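## Task

Take the tube standing in well B3 of source rack RA, put it into well B2 of destination rack RB and seat it fully. Every other tube must end up upright in its original well (moving them temporarily is allowed). Both racks must end roughly where they began and sit flat on the bench mat (moving them temporarily is allowed). Nothing may count on the robot holding it in place at the end. Open the gripper and withdraw; resting against DONE or its housing is acceptable. Finish by releasing the tube and then pressing DONE a single time, and only once the job is complete. The job ends the moment DONE goes down. Pressing DONE while any required change is still wrong is worse than never pressing it.

## Robot and tools

SCENE. One robot arm with one two-finger gripper works over a table. RA is the blue source rack and RB the white destination rack. Neither is fastened down. At the start, row A of each rack is the row closest to the arm's base, and column 1 is on the left when viewed from the base. A DONE button has a lamp above it; push the button until that lamp comes on. Loose objects may occasionally receive a brief push from outside.

FRAME. All poses use the scene frame: origin on the table surface directly beneath the arm's base, +z up, +y to the left when facing along +x. Distances are metres, orientations are quaternions written w first (qw, qx, qy, qz). The base may be tilted relative to the table, and the reported hand position can be off, more so at long reach. Motions often stop a centimetre or more from the commanded pose, usually low.

GRIPPER. The fingers point along the gripper's own +z axis and close along its y axis. end_effector_position is the point between the finger pads, roughly 1 cm short of the fingertips.

ROW FORMAT. A row is 8 plain numbers: x, y, z, qw, qx, qy, qz, opening. x, y, z and the quaternion are an absolute target pose for the gripper in the scene frame (metres; unit quaternion, w first). opening runs from -1 (closed) to +1 (fully open, 0.094 m gap). Include the desired quaternion in every row to hold an orientation; do not just echo a reported one, which may have drifted.

execute_actions(actions). actions is a list of actions; each action is a list of up to 15 rows; each row is applied for one control step of 1/30 s, so an action lasts 0.5 s. If fewer than 15 rows are given, the last row is held for the remaining steps. An empty list only returns the current state and images. An action is refused if its target lies more than 0.6 m from the gripper's current position along any of the gripper's axes; if the first action fails that check, or any action is malformed, the whole call is refused and nothing moves.

move(target, speed, blocking). target is one row as above (absolute pose plus opening); the opening is sent when the move begins. The gripper follows a straight path to it taking 0.5 to 10 s (longer paths stop short after 10 s), rotating the shorter way. speed is the path's top speed in m/s, 0.002 to 0.5, default 0.25; turning is capped at twice that value in rad/s. The path ignores obstacles, the hand lags and can overshoot speed, especially near full reach. Faster contact hits harder, and aiming further past a contact presses harder. blocking=false returns after 0.5 s while motion continues; until a result shows the move has ended, other moves and execute_actions are refused, so use wait or stop first. The result adds a move: line giving the outcome (done, off_target, moving, held, fault), limits that acted (limits=paced: the sent pose was clipped; limits=held: a check blocked some steps, after which the arm may speed up a lot), and distance from target.

wait(seconds): 0 to 10; lets time run with the last command held, returning early if a running move ends. stop(): brakes a running move; braking needs room and the fingers keep moving. zoom_image(camera, region): camera is one of cam_head_left, cam_head_right, cam_high, cam_low, cam_wrist; region is [x0, y0, x1, y1] in that camera's pixels from the top-left, at most 504 by 504. finished_scene(scene): ends the current scene irreversibly, passing that scene's number; the goal must already hold and keep holding.

CONTROL. Each step, the commanded pose is clipped to at most 70 mm and 16 degrees from the measured pose, then damped inverse kinematics drives the joints, favouring position over orientation. After an action the arm goes at most to the last clipped pose, so a far target needs further commands. The elbow cannot fully straighten.

RESULTS. The state line gives end_effector_position and end_effector_quat_wxyz. Hand target is the pose the controller is currently driving toward. A pose unreachable line means the clearance check (which treats any mount block or post as part of the arm) altered or blocked the command. Joint positions and Joint velocities list waist, shoulder, elbow, wrist pitch, wrist yaw, wrist roll (rad, rad/s) then the finger-pad gap (m, m/s). Ranges in rad: waist -2.618 to 3.054, shoulder 0.000 to 3.142, elbow 0.000 to 3.142, wrist pitch -1.571 to 1.571, wrist yaw -1.571 to 1.571, wrist roll -2.094 to 2.094. Joint torques follow the same order without the gripper; they are nonzero in free air, carry per-arm offsets, friction and noise. grip_measured is the finger opening on the command scale; it may be off by about 1 mm consistently. To hold something, command about 0.03 below grip_measured (less for a lighter grip); pads push about 50 to 62 N each, less on very thin parts.

CAMERAS. cam_head_left, cam_head_right, cam_high, cam_low (896x504 each) and cam_wrist (504x504 fisheye), returned in that order. Calibration (K, distortion, T_world_to_cam) is provided and may be a little off per scene.

AVOID. Knocking or placing anything off the table ends the scene. Avoid drops, slips, slams, hard hits and strong pushes. Holding loads heats motors: MOTOR HOT appears from 75 °C, at 90 °C the arm halts for 10 s, and at 100 °C the motors and gripper let go and the arm falls; these stops show as OVER-TEMPERATURE FAULT lines. A FAULT line can cut short a move or wait. An arm blocked by an object keeps pressing until given a new command.

Each tool is called after "Request:" in YAML: its name, and indented under it one key for each argument.

## Session

Request:
execute_actions:
  actions: []

Scene clock: 0.00 s.
end_effector_position=(+0.3114, +0.4453, +0.3648) grip_measured=+1.000 end_effector_quat_wxyz=(-0.349, +0.654, -0.658, -0.134)
Joint positions: [ 1.275  2.323  2.181 -0.872  0.613 -0.624  0.094]
Joint velocities: [-0.012 -0.012 -0.007 -0.051  0.022  0.007  0.   ]
Joint torques (N m, as the arm reports them, + toward a larger angle): no reading
Motor temperatures (°C, as the motors report them): [20 21 19 22 21 22]
Hand target: +0.310, +0.446, +0.388; -0.371, +0.641, -0.655, -0.150

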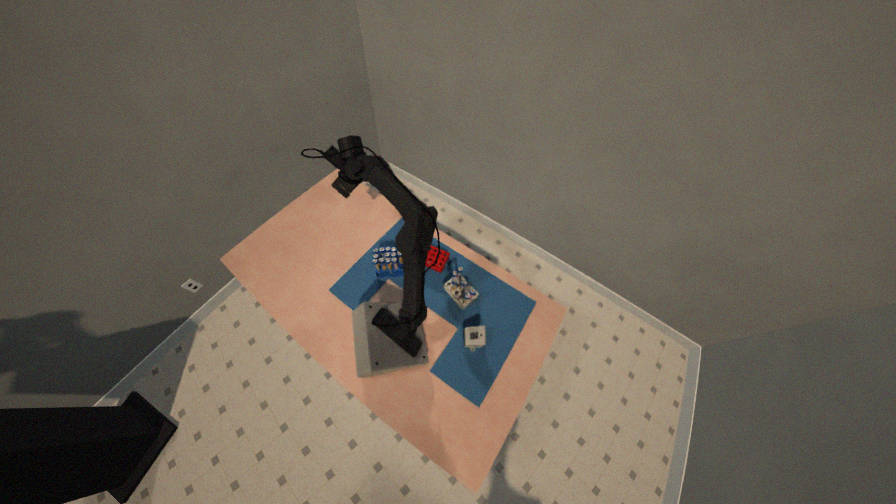

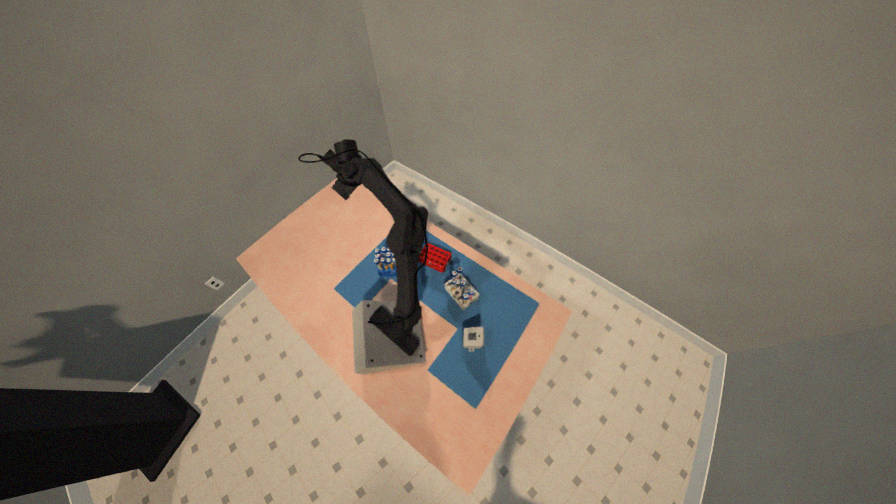

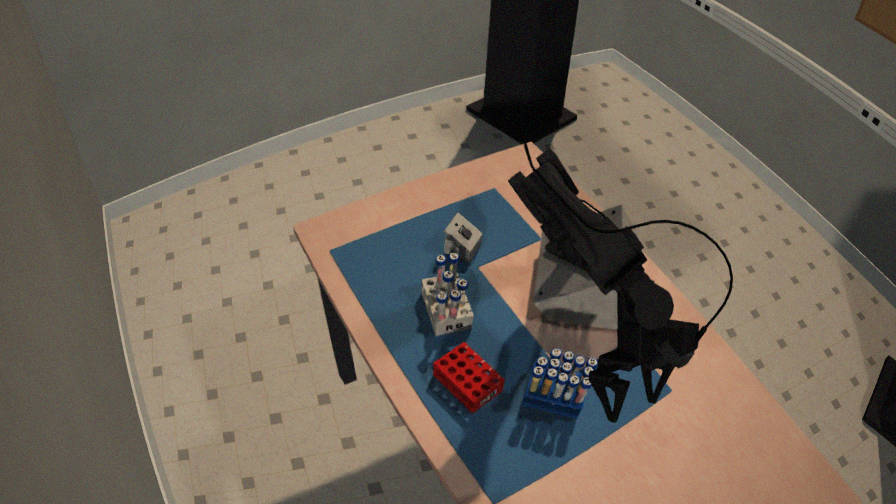

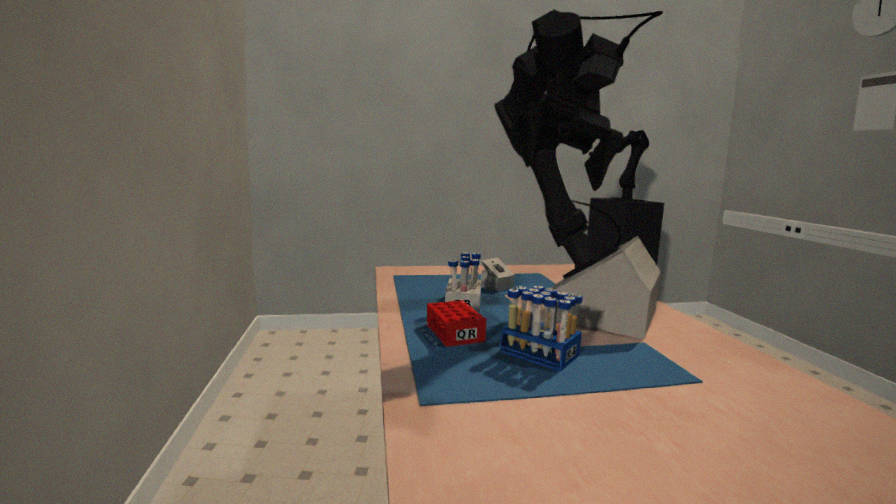

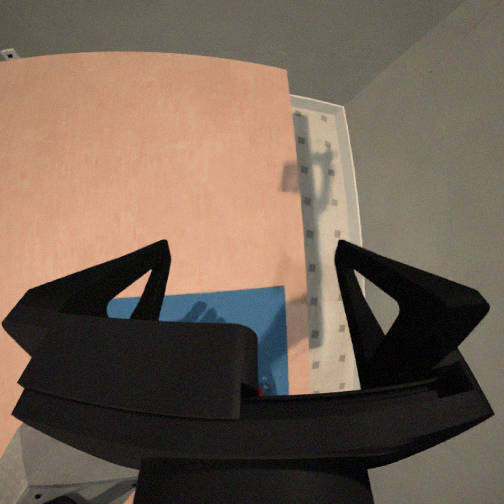

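Request:
move:
  target: [0.275,0.2,0.3,0,0.707,-0.707,0,1]

Scene clock: 7.40 s.
end_effector_position=(+0.2703, +0.2077, +0.2912) grip_measured=+1.000 end_effector_quat_wxyz=(-0.072, +0.714, -0.696, -0.021)
Joint positions: [ 1.211  1.898  1.72  -1.552  0.624 -0.285  0.094]
Joint velocities: [-0.002 -0.007 -0.022  0.007 -0.007 -0.051  0.   ]
Joint torques (N m, as the arm reports them, + toward a larger angle): [ 4.99 -7.59  3.85  0.26 -0.05  0.09]
Motor temperatures (°C, as the motors report them): [21 23 20 23 21 22]
Hand target: +0.270, +0.203, +0.298; -0.079, +0.707, -0.702, -0.031
Off the commanded pose: 0.013 m, 9 deg.
joint sent to its limit — the command would take joint 4 (wrist pitch) past its lower limit, so that joint was sent only as far as its limit.
move: off_target
camera_calibration (this result's frames):
cam_wrist: T_world_to_cam=[[0.996563, 0.0400078, 0.0725422, -0.300156], [0.0000114331, -0.875723, 0.482814, 0.0427796], [0.0828432, -0.481153, -0.872713, 0.457119], [0, 0, 0, 1]] pos_world=[0.261255, 0.269416, 0.400054]

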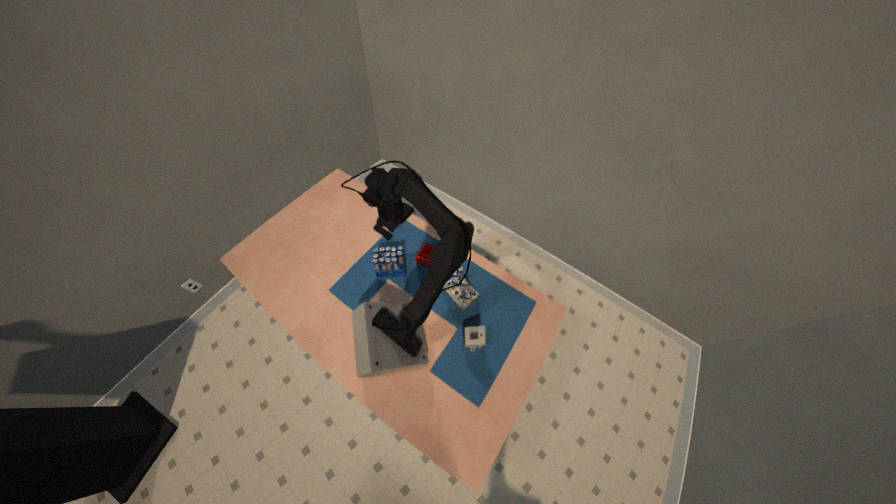

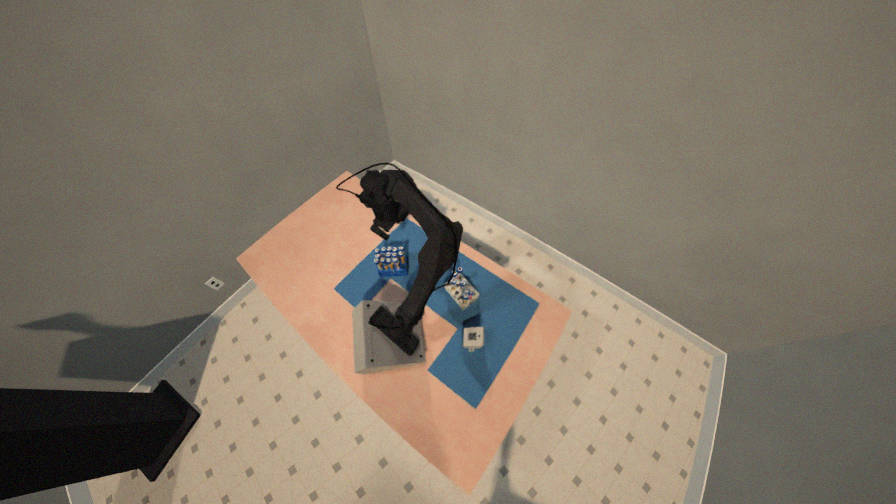

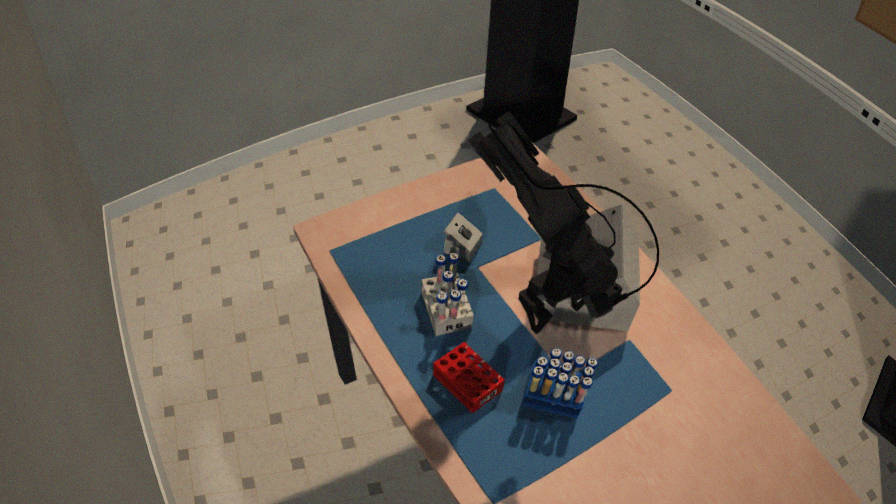

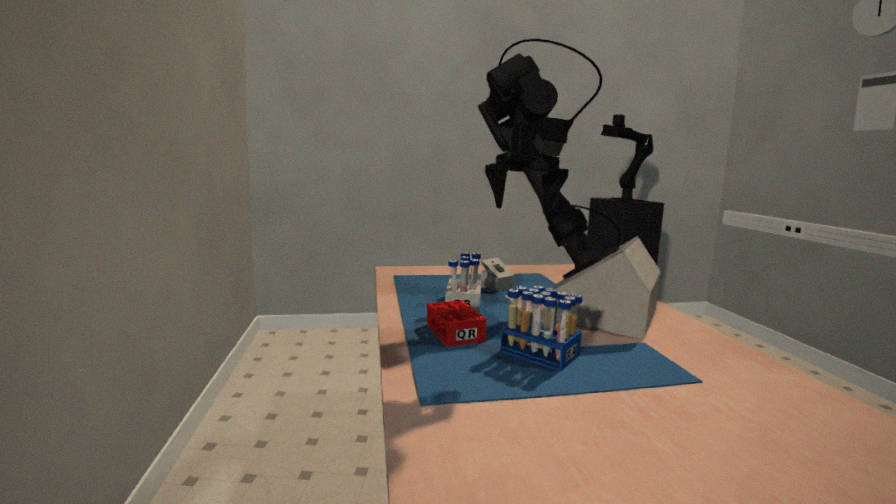

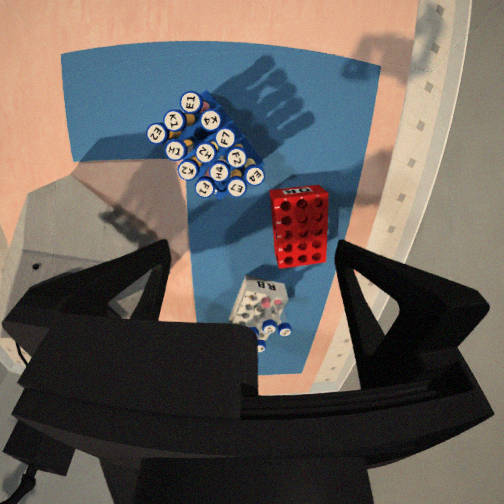

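Request:
move:
  target: [0.229,0.24,0.16,0,0.707,-0.707,0,-0.4]
  speed: 0.12

Scene clock: 21.63 s.
end_effector_position=(+0.2298, +0.2354, +0.1576) grip_measured=-0.399 end_effector_quat_wxyz=(+0.009, +0.708, -0.706, +0.008)
Joint positions: [ 1.09   2.063  1.38  -1.172  0.623 -0.284  0.028]
Joint velocities: [ 0.002 -0.007  0.002  0.007  0.022  0.007  0.001]
Joint torques (N m, as the arm reports them, + toward a larger angle): [ 5.41 -7.22  4.11  0.19 -0.06 -0.05]
Motor temperatures (°C, as the motors report them): [21 23 20 23 21 22]
Hand target: +0.229, +0.241, +0.159; -0.000, +0.707, -0.707, +0.002
Off the commanded pose: 0.005 m, 1 deg.
move: done
camera_calibration (this result's frames):
cam_wrist: T_world_to_cam=[[0.999765, 0.0209727, -0.00556678, -0.235183], [0.0199896, -0.790381, 0.612289, 0.0864566], [0.00844146, -0.612256, -0.790614, 0.392271], [0, 0, 0, 1]] pos_world=[0.230088, 0.313437, 0.25589]

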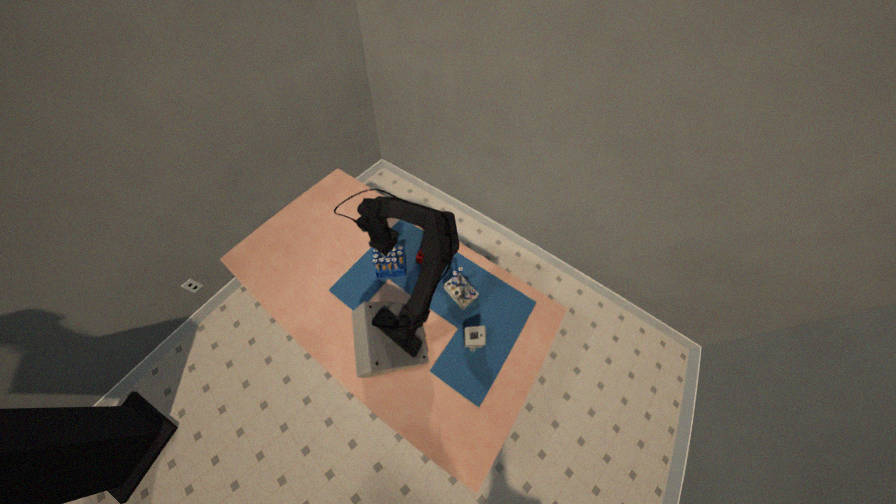

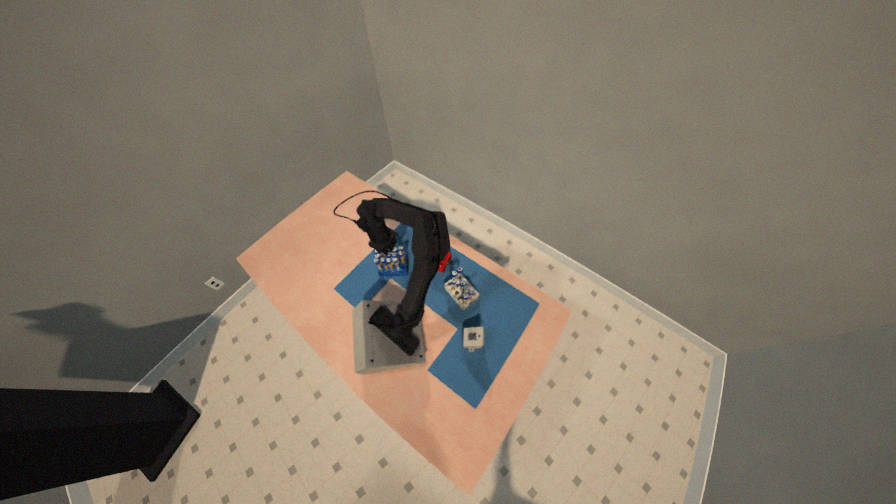

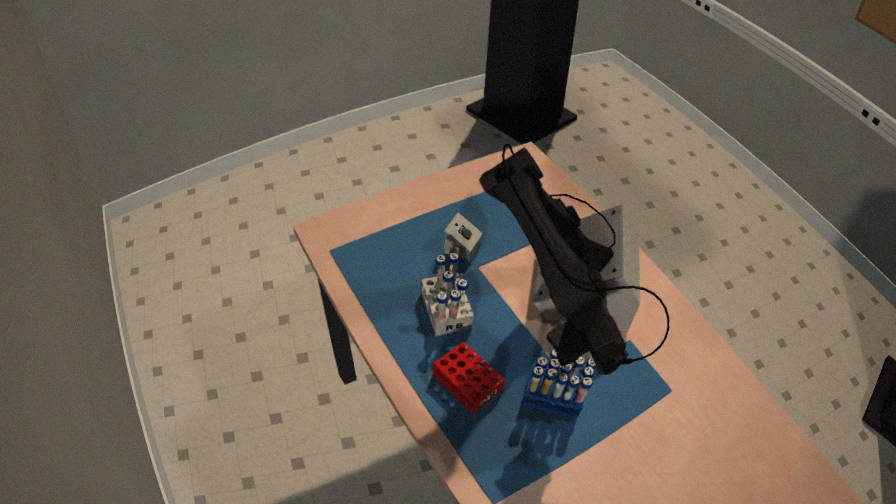

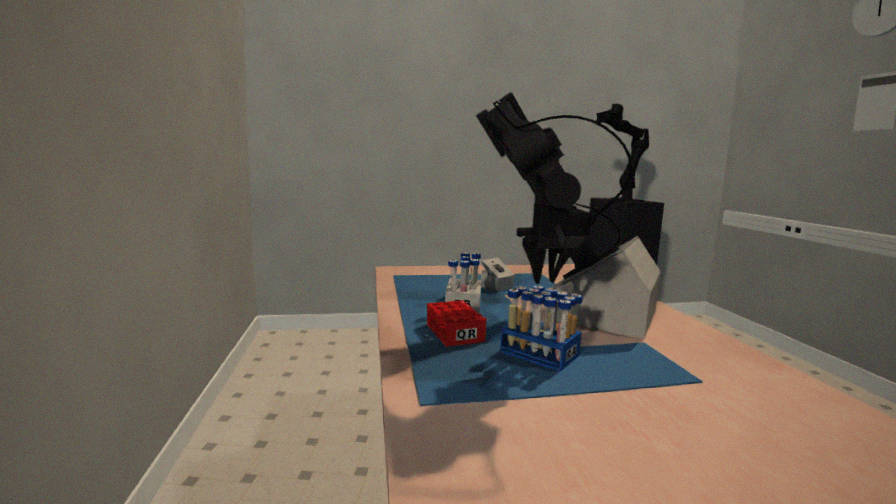

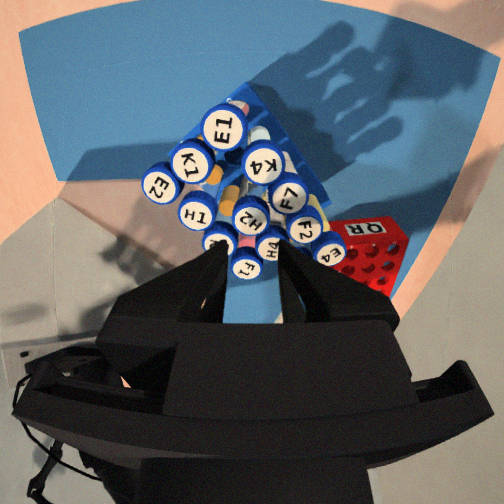

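Request:
move:
  target: [0.231,0.245,0.138,0,0.707,-0.707,0,-0.36]
  speed: 0.04

Request:
zoom_image:
  camera: "cam_low"
  region: [420,230,620,370]

Scene clock: 31.67 s.
end_effector_position=(+0.2322, +0.2397, +0.1383) grip_measured=-0.361 end_effector_quat_wxyz=(+0.008, +0.704, -0.711, +0.003)
Joint positions: [ 1.053  2.08   1.344 -1.086  0.625 -0.321  0.03 ]
Joint velocities: [-0.002 -0.002 -0.017 -0.007  0.007 -0.022  0.   ]
Joint torques (N m, as the arm reports them, + toward a larger angle): [ 5.5  -7.22  3.89  0.24  0.01 -0.12]
Motor temperatures (°C, as the motors report them): [21 23 20 23 21 22]
Hand target: +0.231, +0.245, +0.138; +0.000, +0.707, -0.707, +0.001
Off the commanded pose: 0.005 m, 1 deg.
move: done
camera_calibration (this result's frames):
cam_wrist: T_world_to_cam=[[0.999903, 0.00864025, -0.0109519, -0.234159], [0.0135088, -0.795597, 0.605676, 0.105285], [-0.0034801, -0.605765, -0.795636, 0.381542], [0, 0, 0, 1]] pos_world=[0.234042, 0.316913, 0.237236]

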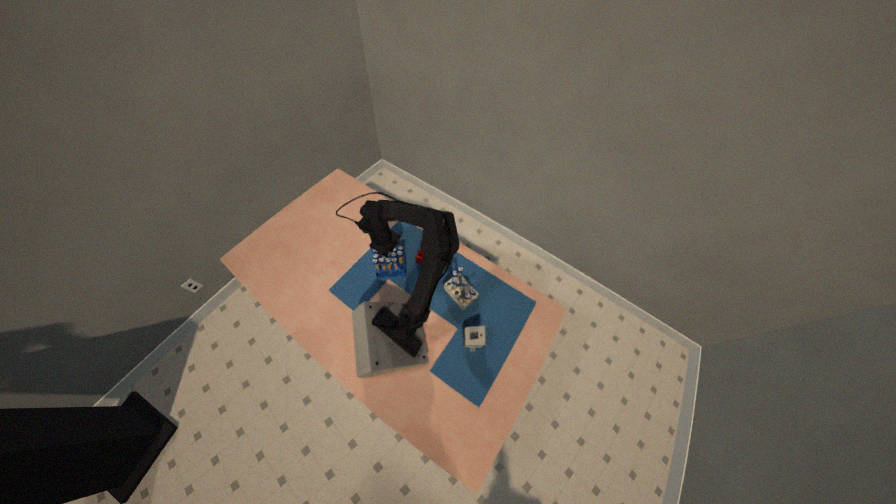

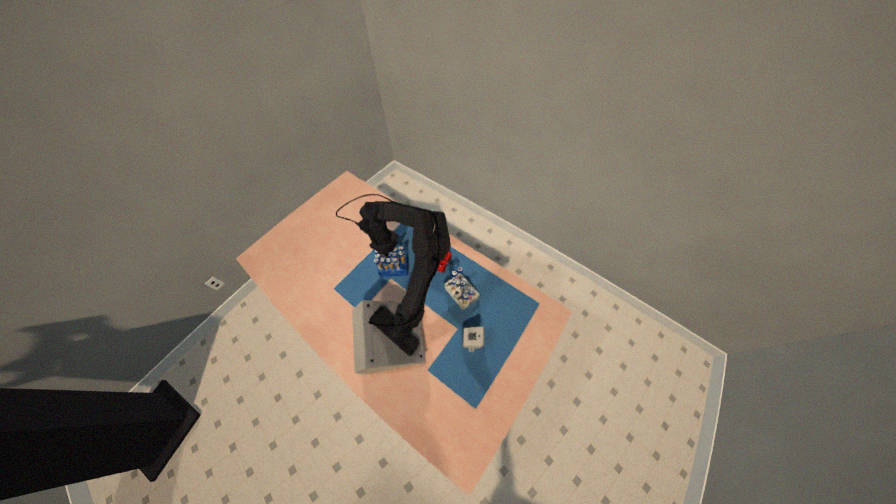

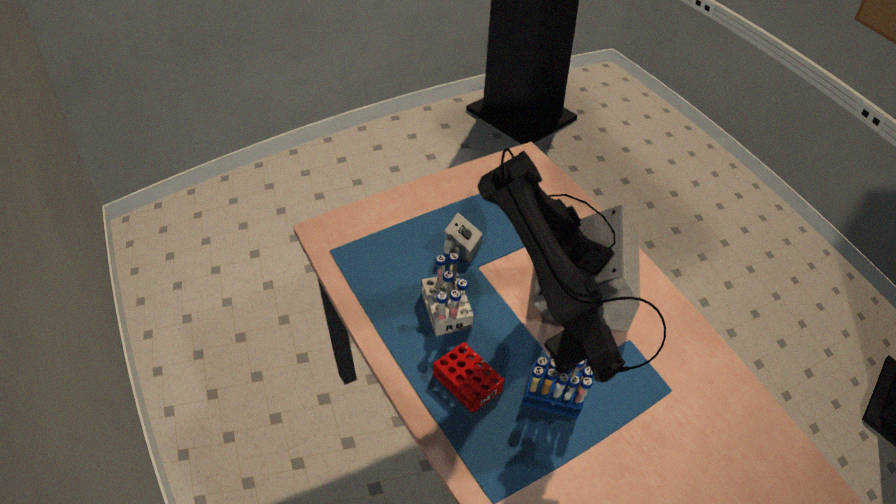

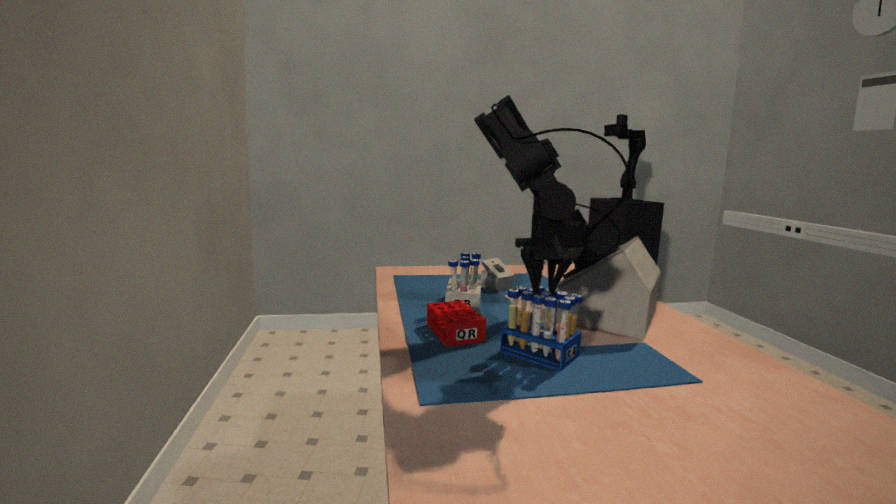

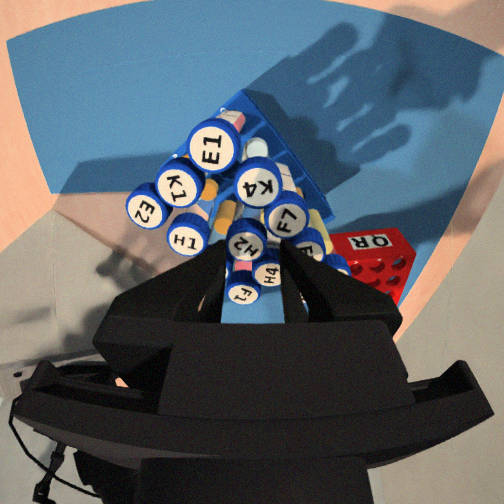

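Region (420, 230, 620, 370) of cam_low's 896x504 image, scaled by 2.520, with more detail than that image has; it fills the top 353 rows of this view, and the rest is white.

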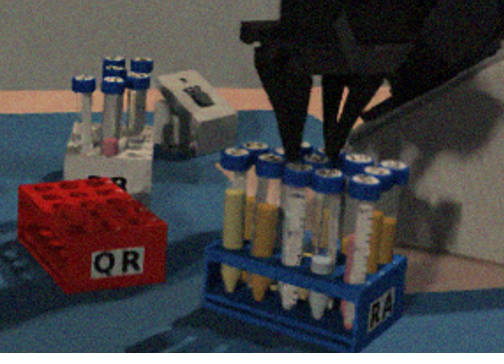

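Request:
move:
  target: [0.2285,0.246,0.119,0,0.707,-0.707,0,-0.36]
  speed: 0.02

Scene clock: 38.20 s.
end_effector_position=(+0.2365, +0.2379, +0.1247) grip_measured=-0.361 end_effector_quat_wxyz=(+0.001, +0.700, -0.714, +0.011)
Joint positions: [ 1.028  2.08   1.3   -1.017  0.652 -0.346  0.03 ]
Joint velocities: [-0.007 -0.002 -0.007 -0.007 -0.007 -0.066 -0.001]
Joint torques (N m, as the arm reports them, + toward a larger angle): [ 5.48 -5.76  3.42  0.33 -0.22 -0.14]
Motor temperatures (°C, as the motors report them): [21 23 20 23 21 22]
Hand target: +0.229, +0.246, +0.119; +0.000, +0.707, -0.707, +0.000
Off the commanded pose: 0.013 m, 2 deg.
move: off_target
camera_calibration (this result's frames):
cam_wrist: T_world_to_cam=[[0.999937, -0.0000258279, 0.0112455, -0.239239], [-0.00684557, -0.794766, 0.606877, 0.116466], [0.00892184, -0.606916, -0.794716, 0.366835], [0, 0, 0, 1]] pos_world=[0.236748, 0.315195, 0.22354]

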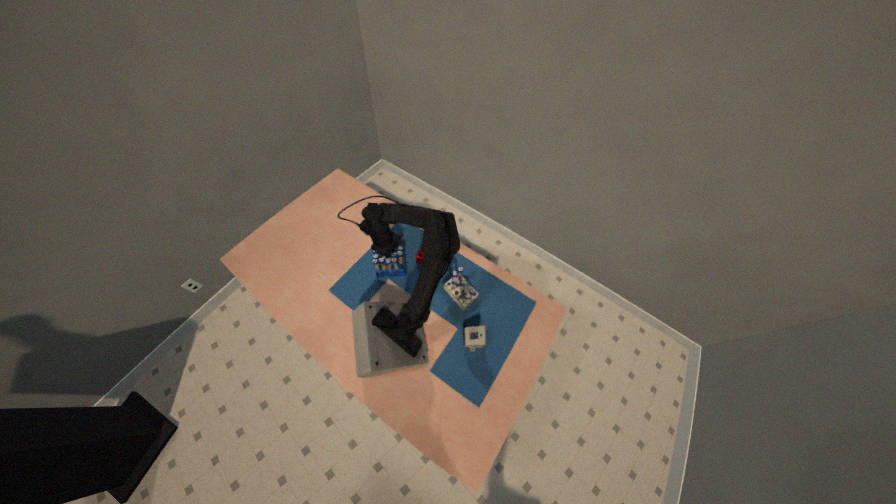

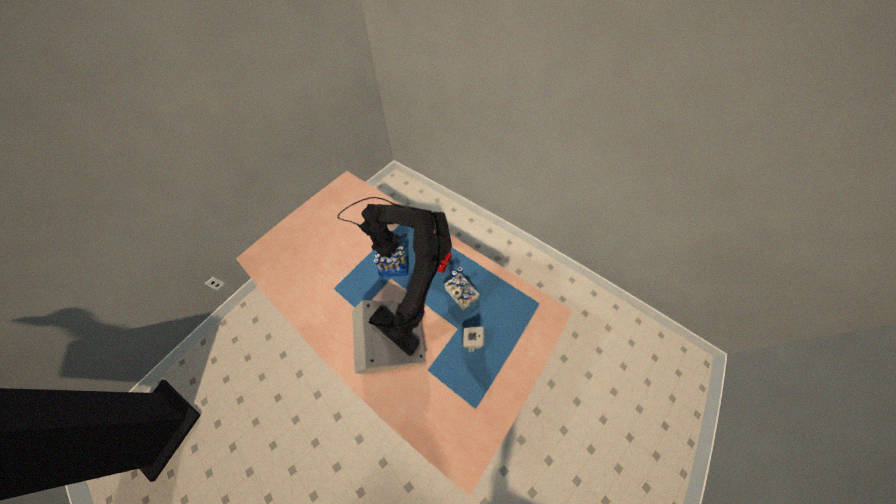

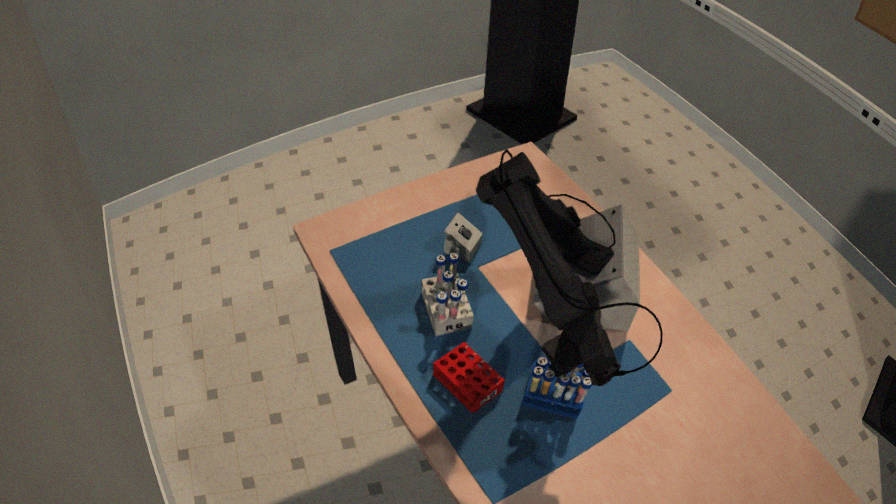

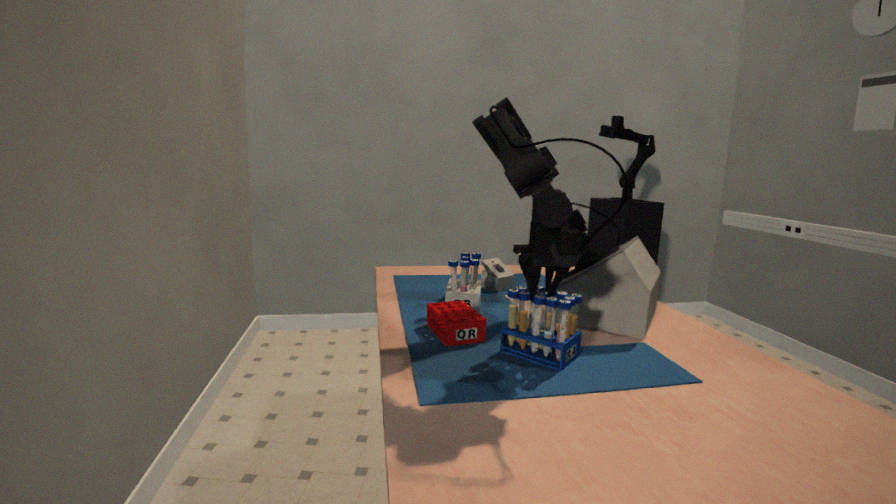

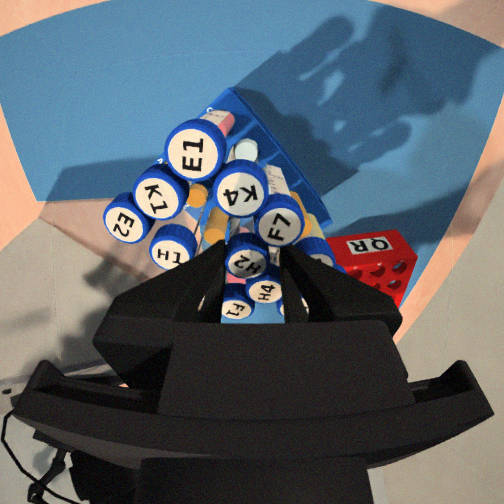

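Request:
move:
  target: [0.2285,0.246,0.134,0,0.707,-0.707,0,-0.42]
  speed: 0.02

Request:
zoom_image:
  camera: "cam_wrist"
  region: [130,130,380,330]

Scene clock: 43.70 s.
end_effector_position=(+0.2356, +0.2361, +0.1245) grip_measured=-0.418 end_effector_quat_wxyz=(+0.005, +0.702, -0.712, +0.012)
Joint positions: [ 1.028  2.08   1.3   -1.025  0.651 -0.347  0.027]
Joint velocities: [ 0.012  0.017 -0.007 -0.007  0.007 -0.022 -0.   ]
Joint torques (N m, as the arm reports them, + toward a larger angle): [ 7.42 -6.76  5.73 -0.13 -0.31  0.05]
Motor temperatures (°C, as the motors report them): [21 23 20 23 21 22]
Hand target: +0.229, +0.246, +0.134; -0.000, +0.707, -0.707, -0.000
Off the commanded pose: 0.015 m, 2 deg.
move: off_target
camera_calibration (this result's frames):
cam_wrist: T_world_to_cam=[[0.999964, 0.00497607, 0.00690395, -0.239051], [-0.00028955, -0.79088, 0.611971, 0.112063], [0.0085054, -0.61195, -0.79085, 0.366394], [0, 0, 0, 1]] pos_world=[0.235959, 0.314033, 0.222834]

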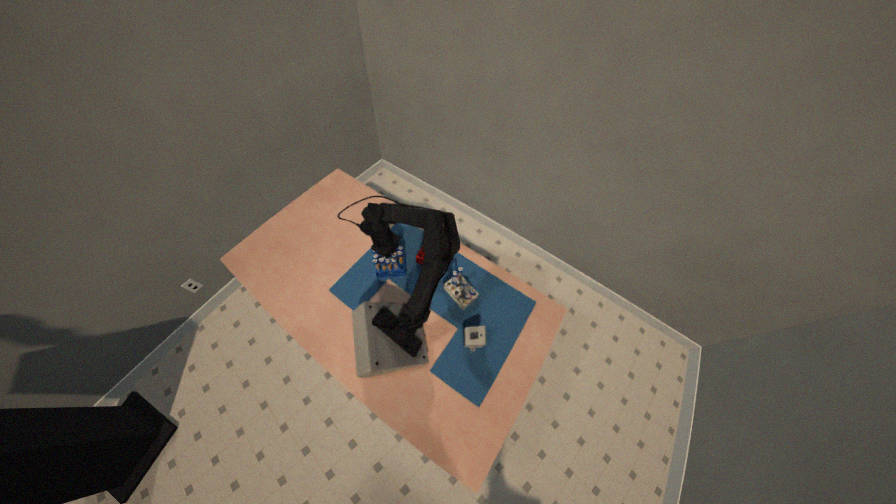

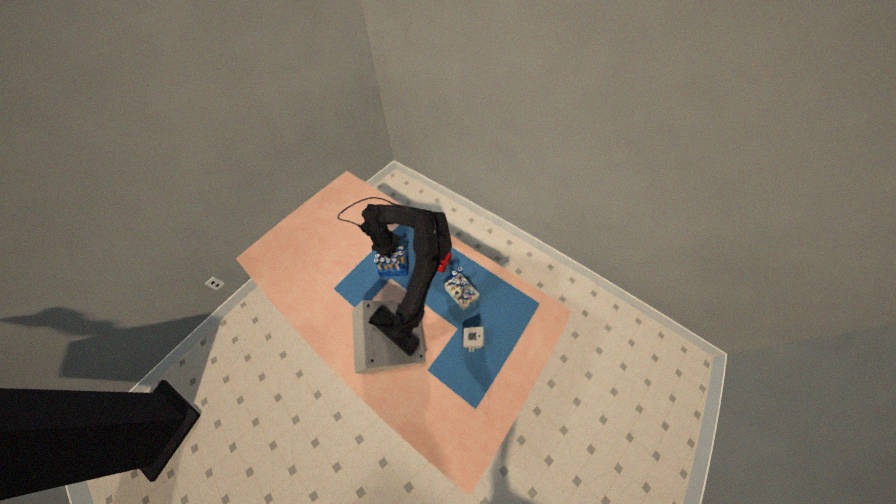

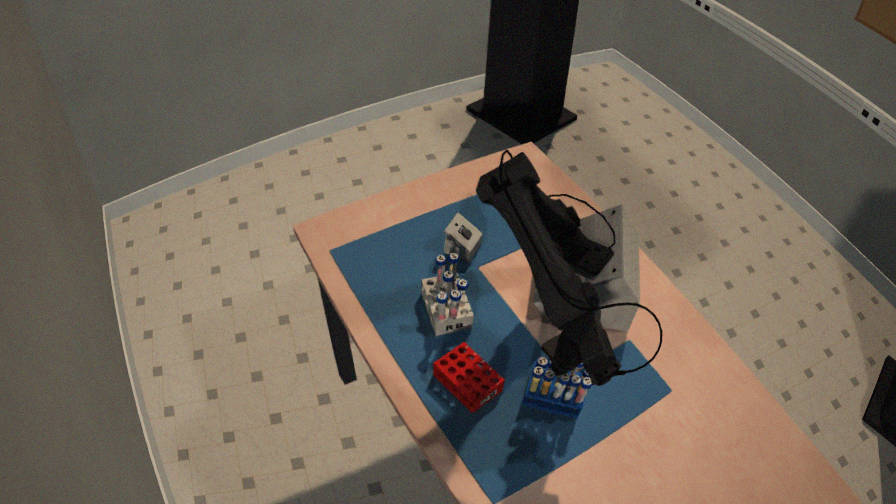

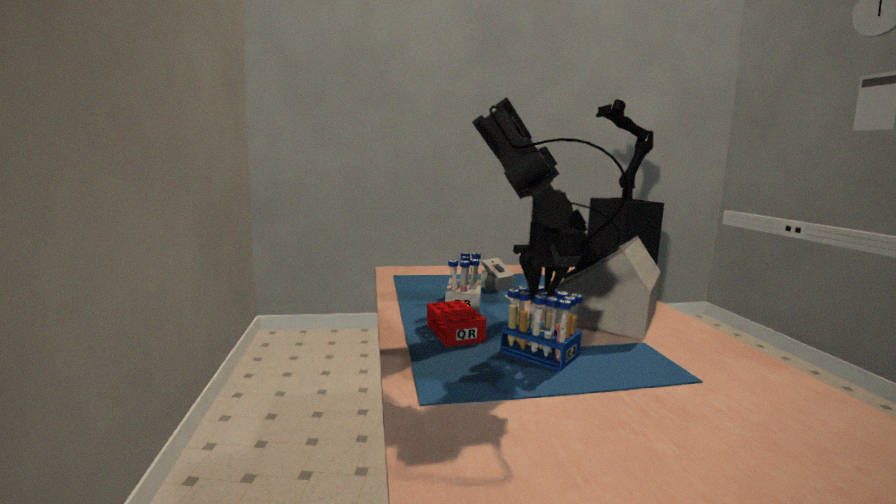

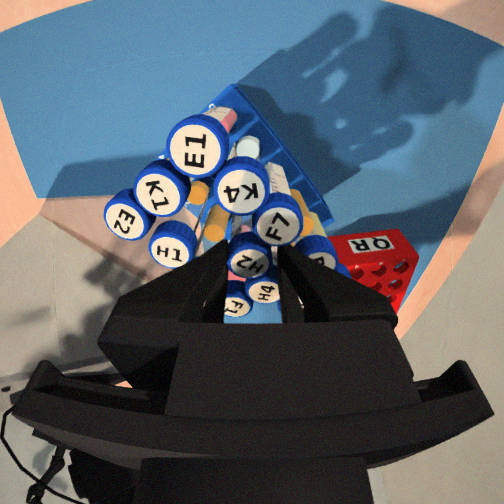

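Region (130, 130, 380, 330) of cam_wrist's 504x504 image, scaled by 2.016, with more detail than that image has; it fills the top 403 rows of this view, and the rest is white.

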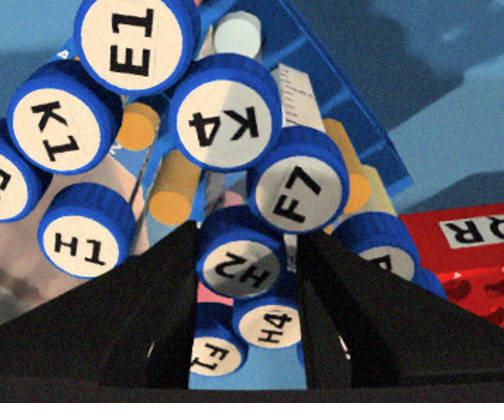

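Request:
move:
  target: [0.233,0.236,0.107,0,0.707,-0.707,0,-0.42]
  speed: 0.03

Request:
zoom_image:
  camera: "cam_wrist"
  region: [130,130,380,330]

Scene clock: 50.60 s.
end_effector_position=(+0.2371, +0.2333, +0.1138) grip_measured=-0.418 end_effector_quat_wxyz=(+0.003, +0.710, -0.704, +0.017)
Joint positions: [ 1.008  2.08   1.265 -0.976  0.666 -0.394  0.027]
Joint velocities: [-0.027 -0.002  0.002 -0.022 -0.022 -0.125 -0.001]
Joint torques (N m, as the arm reports them, + toward a larger angle): [ 3.92 -7.88  1.89  0.49 -0.27 -0.14]
Motor temperatures (°C, as the motors report them): [22 23 20 23 21 22]
Hand target: +0.233, +0.236, +0.107; +0.001, +0.707, -0.707, +0.001
Off the commanded pose: 0.008 m, 2 deg.
move: done
camera_calibration (this result's frames):
cam_wrist: T_world_to_cam=[[0.999462, 0.0286367, 0.0159639, -0.24683], [0.0127508, -0.788096, 0.615421, 0.112272], [0.0302047, -0.614886, -0.788037, 0.351483], [0, 0, 0, 1]] pos_world=[0.234649, 0.311671, 0.211827]

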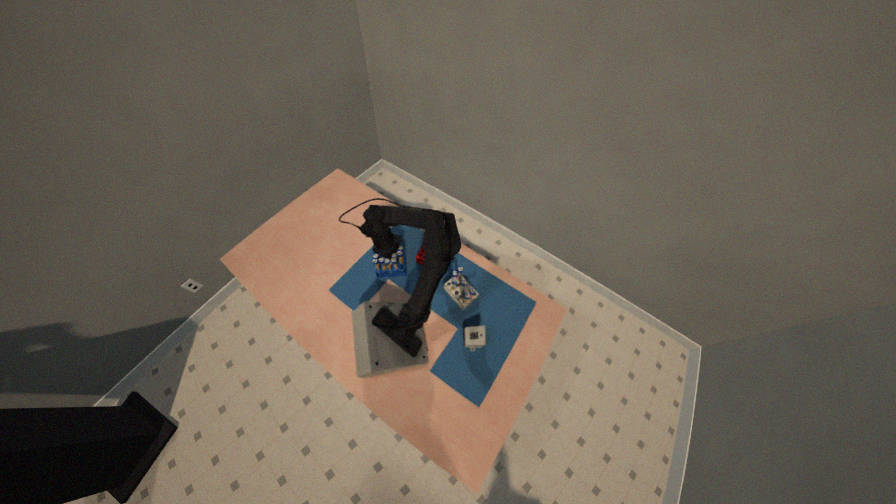

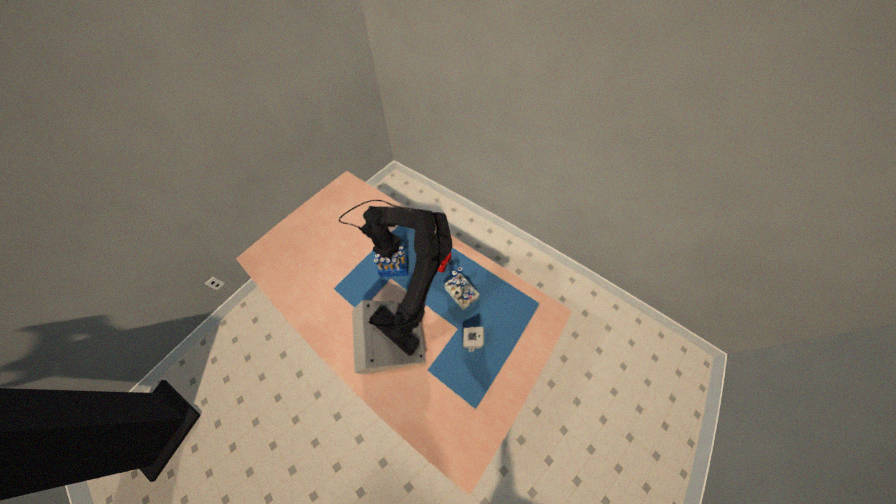

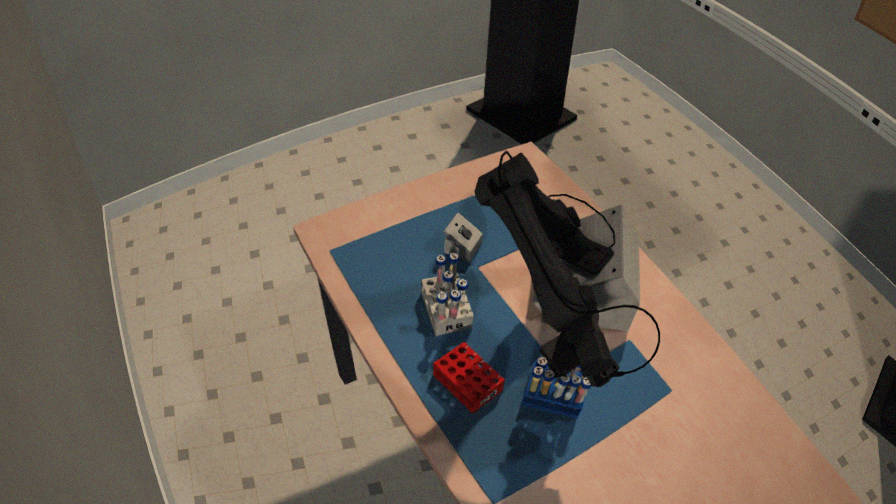

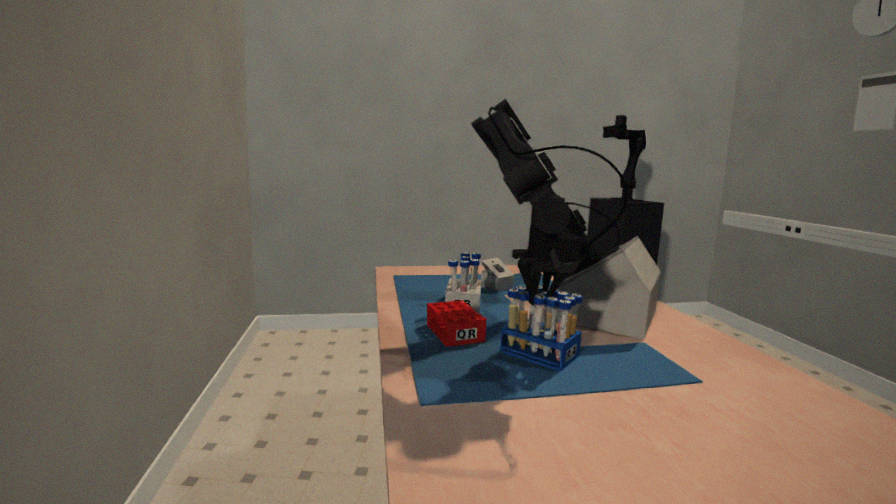

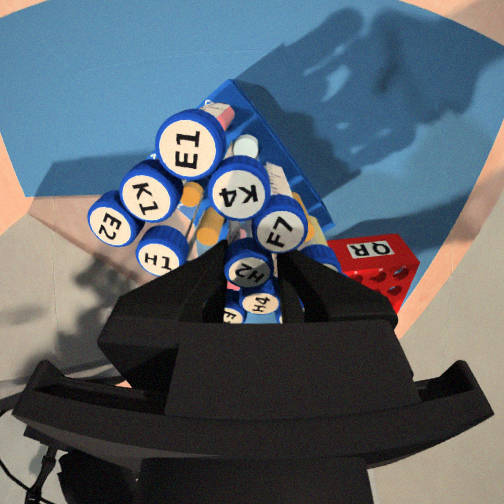

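Region (130, 130, 380, 330) of cam_wrist's 504x504 image, scaled by 2.016, with more detail than that image has; it fills the top 403 rows of this view, and the rest is white.

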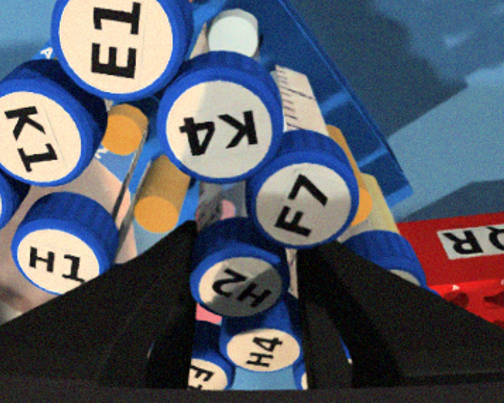

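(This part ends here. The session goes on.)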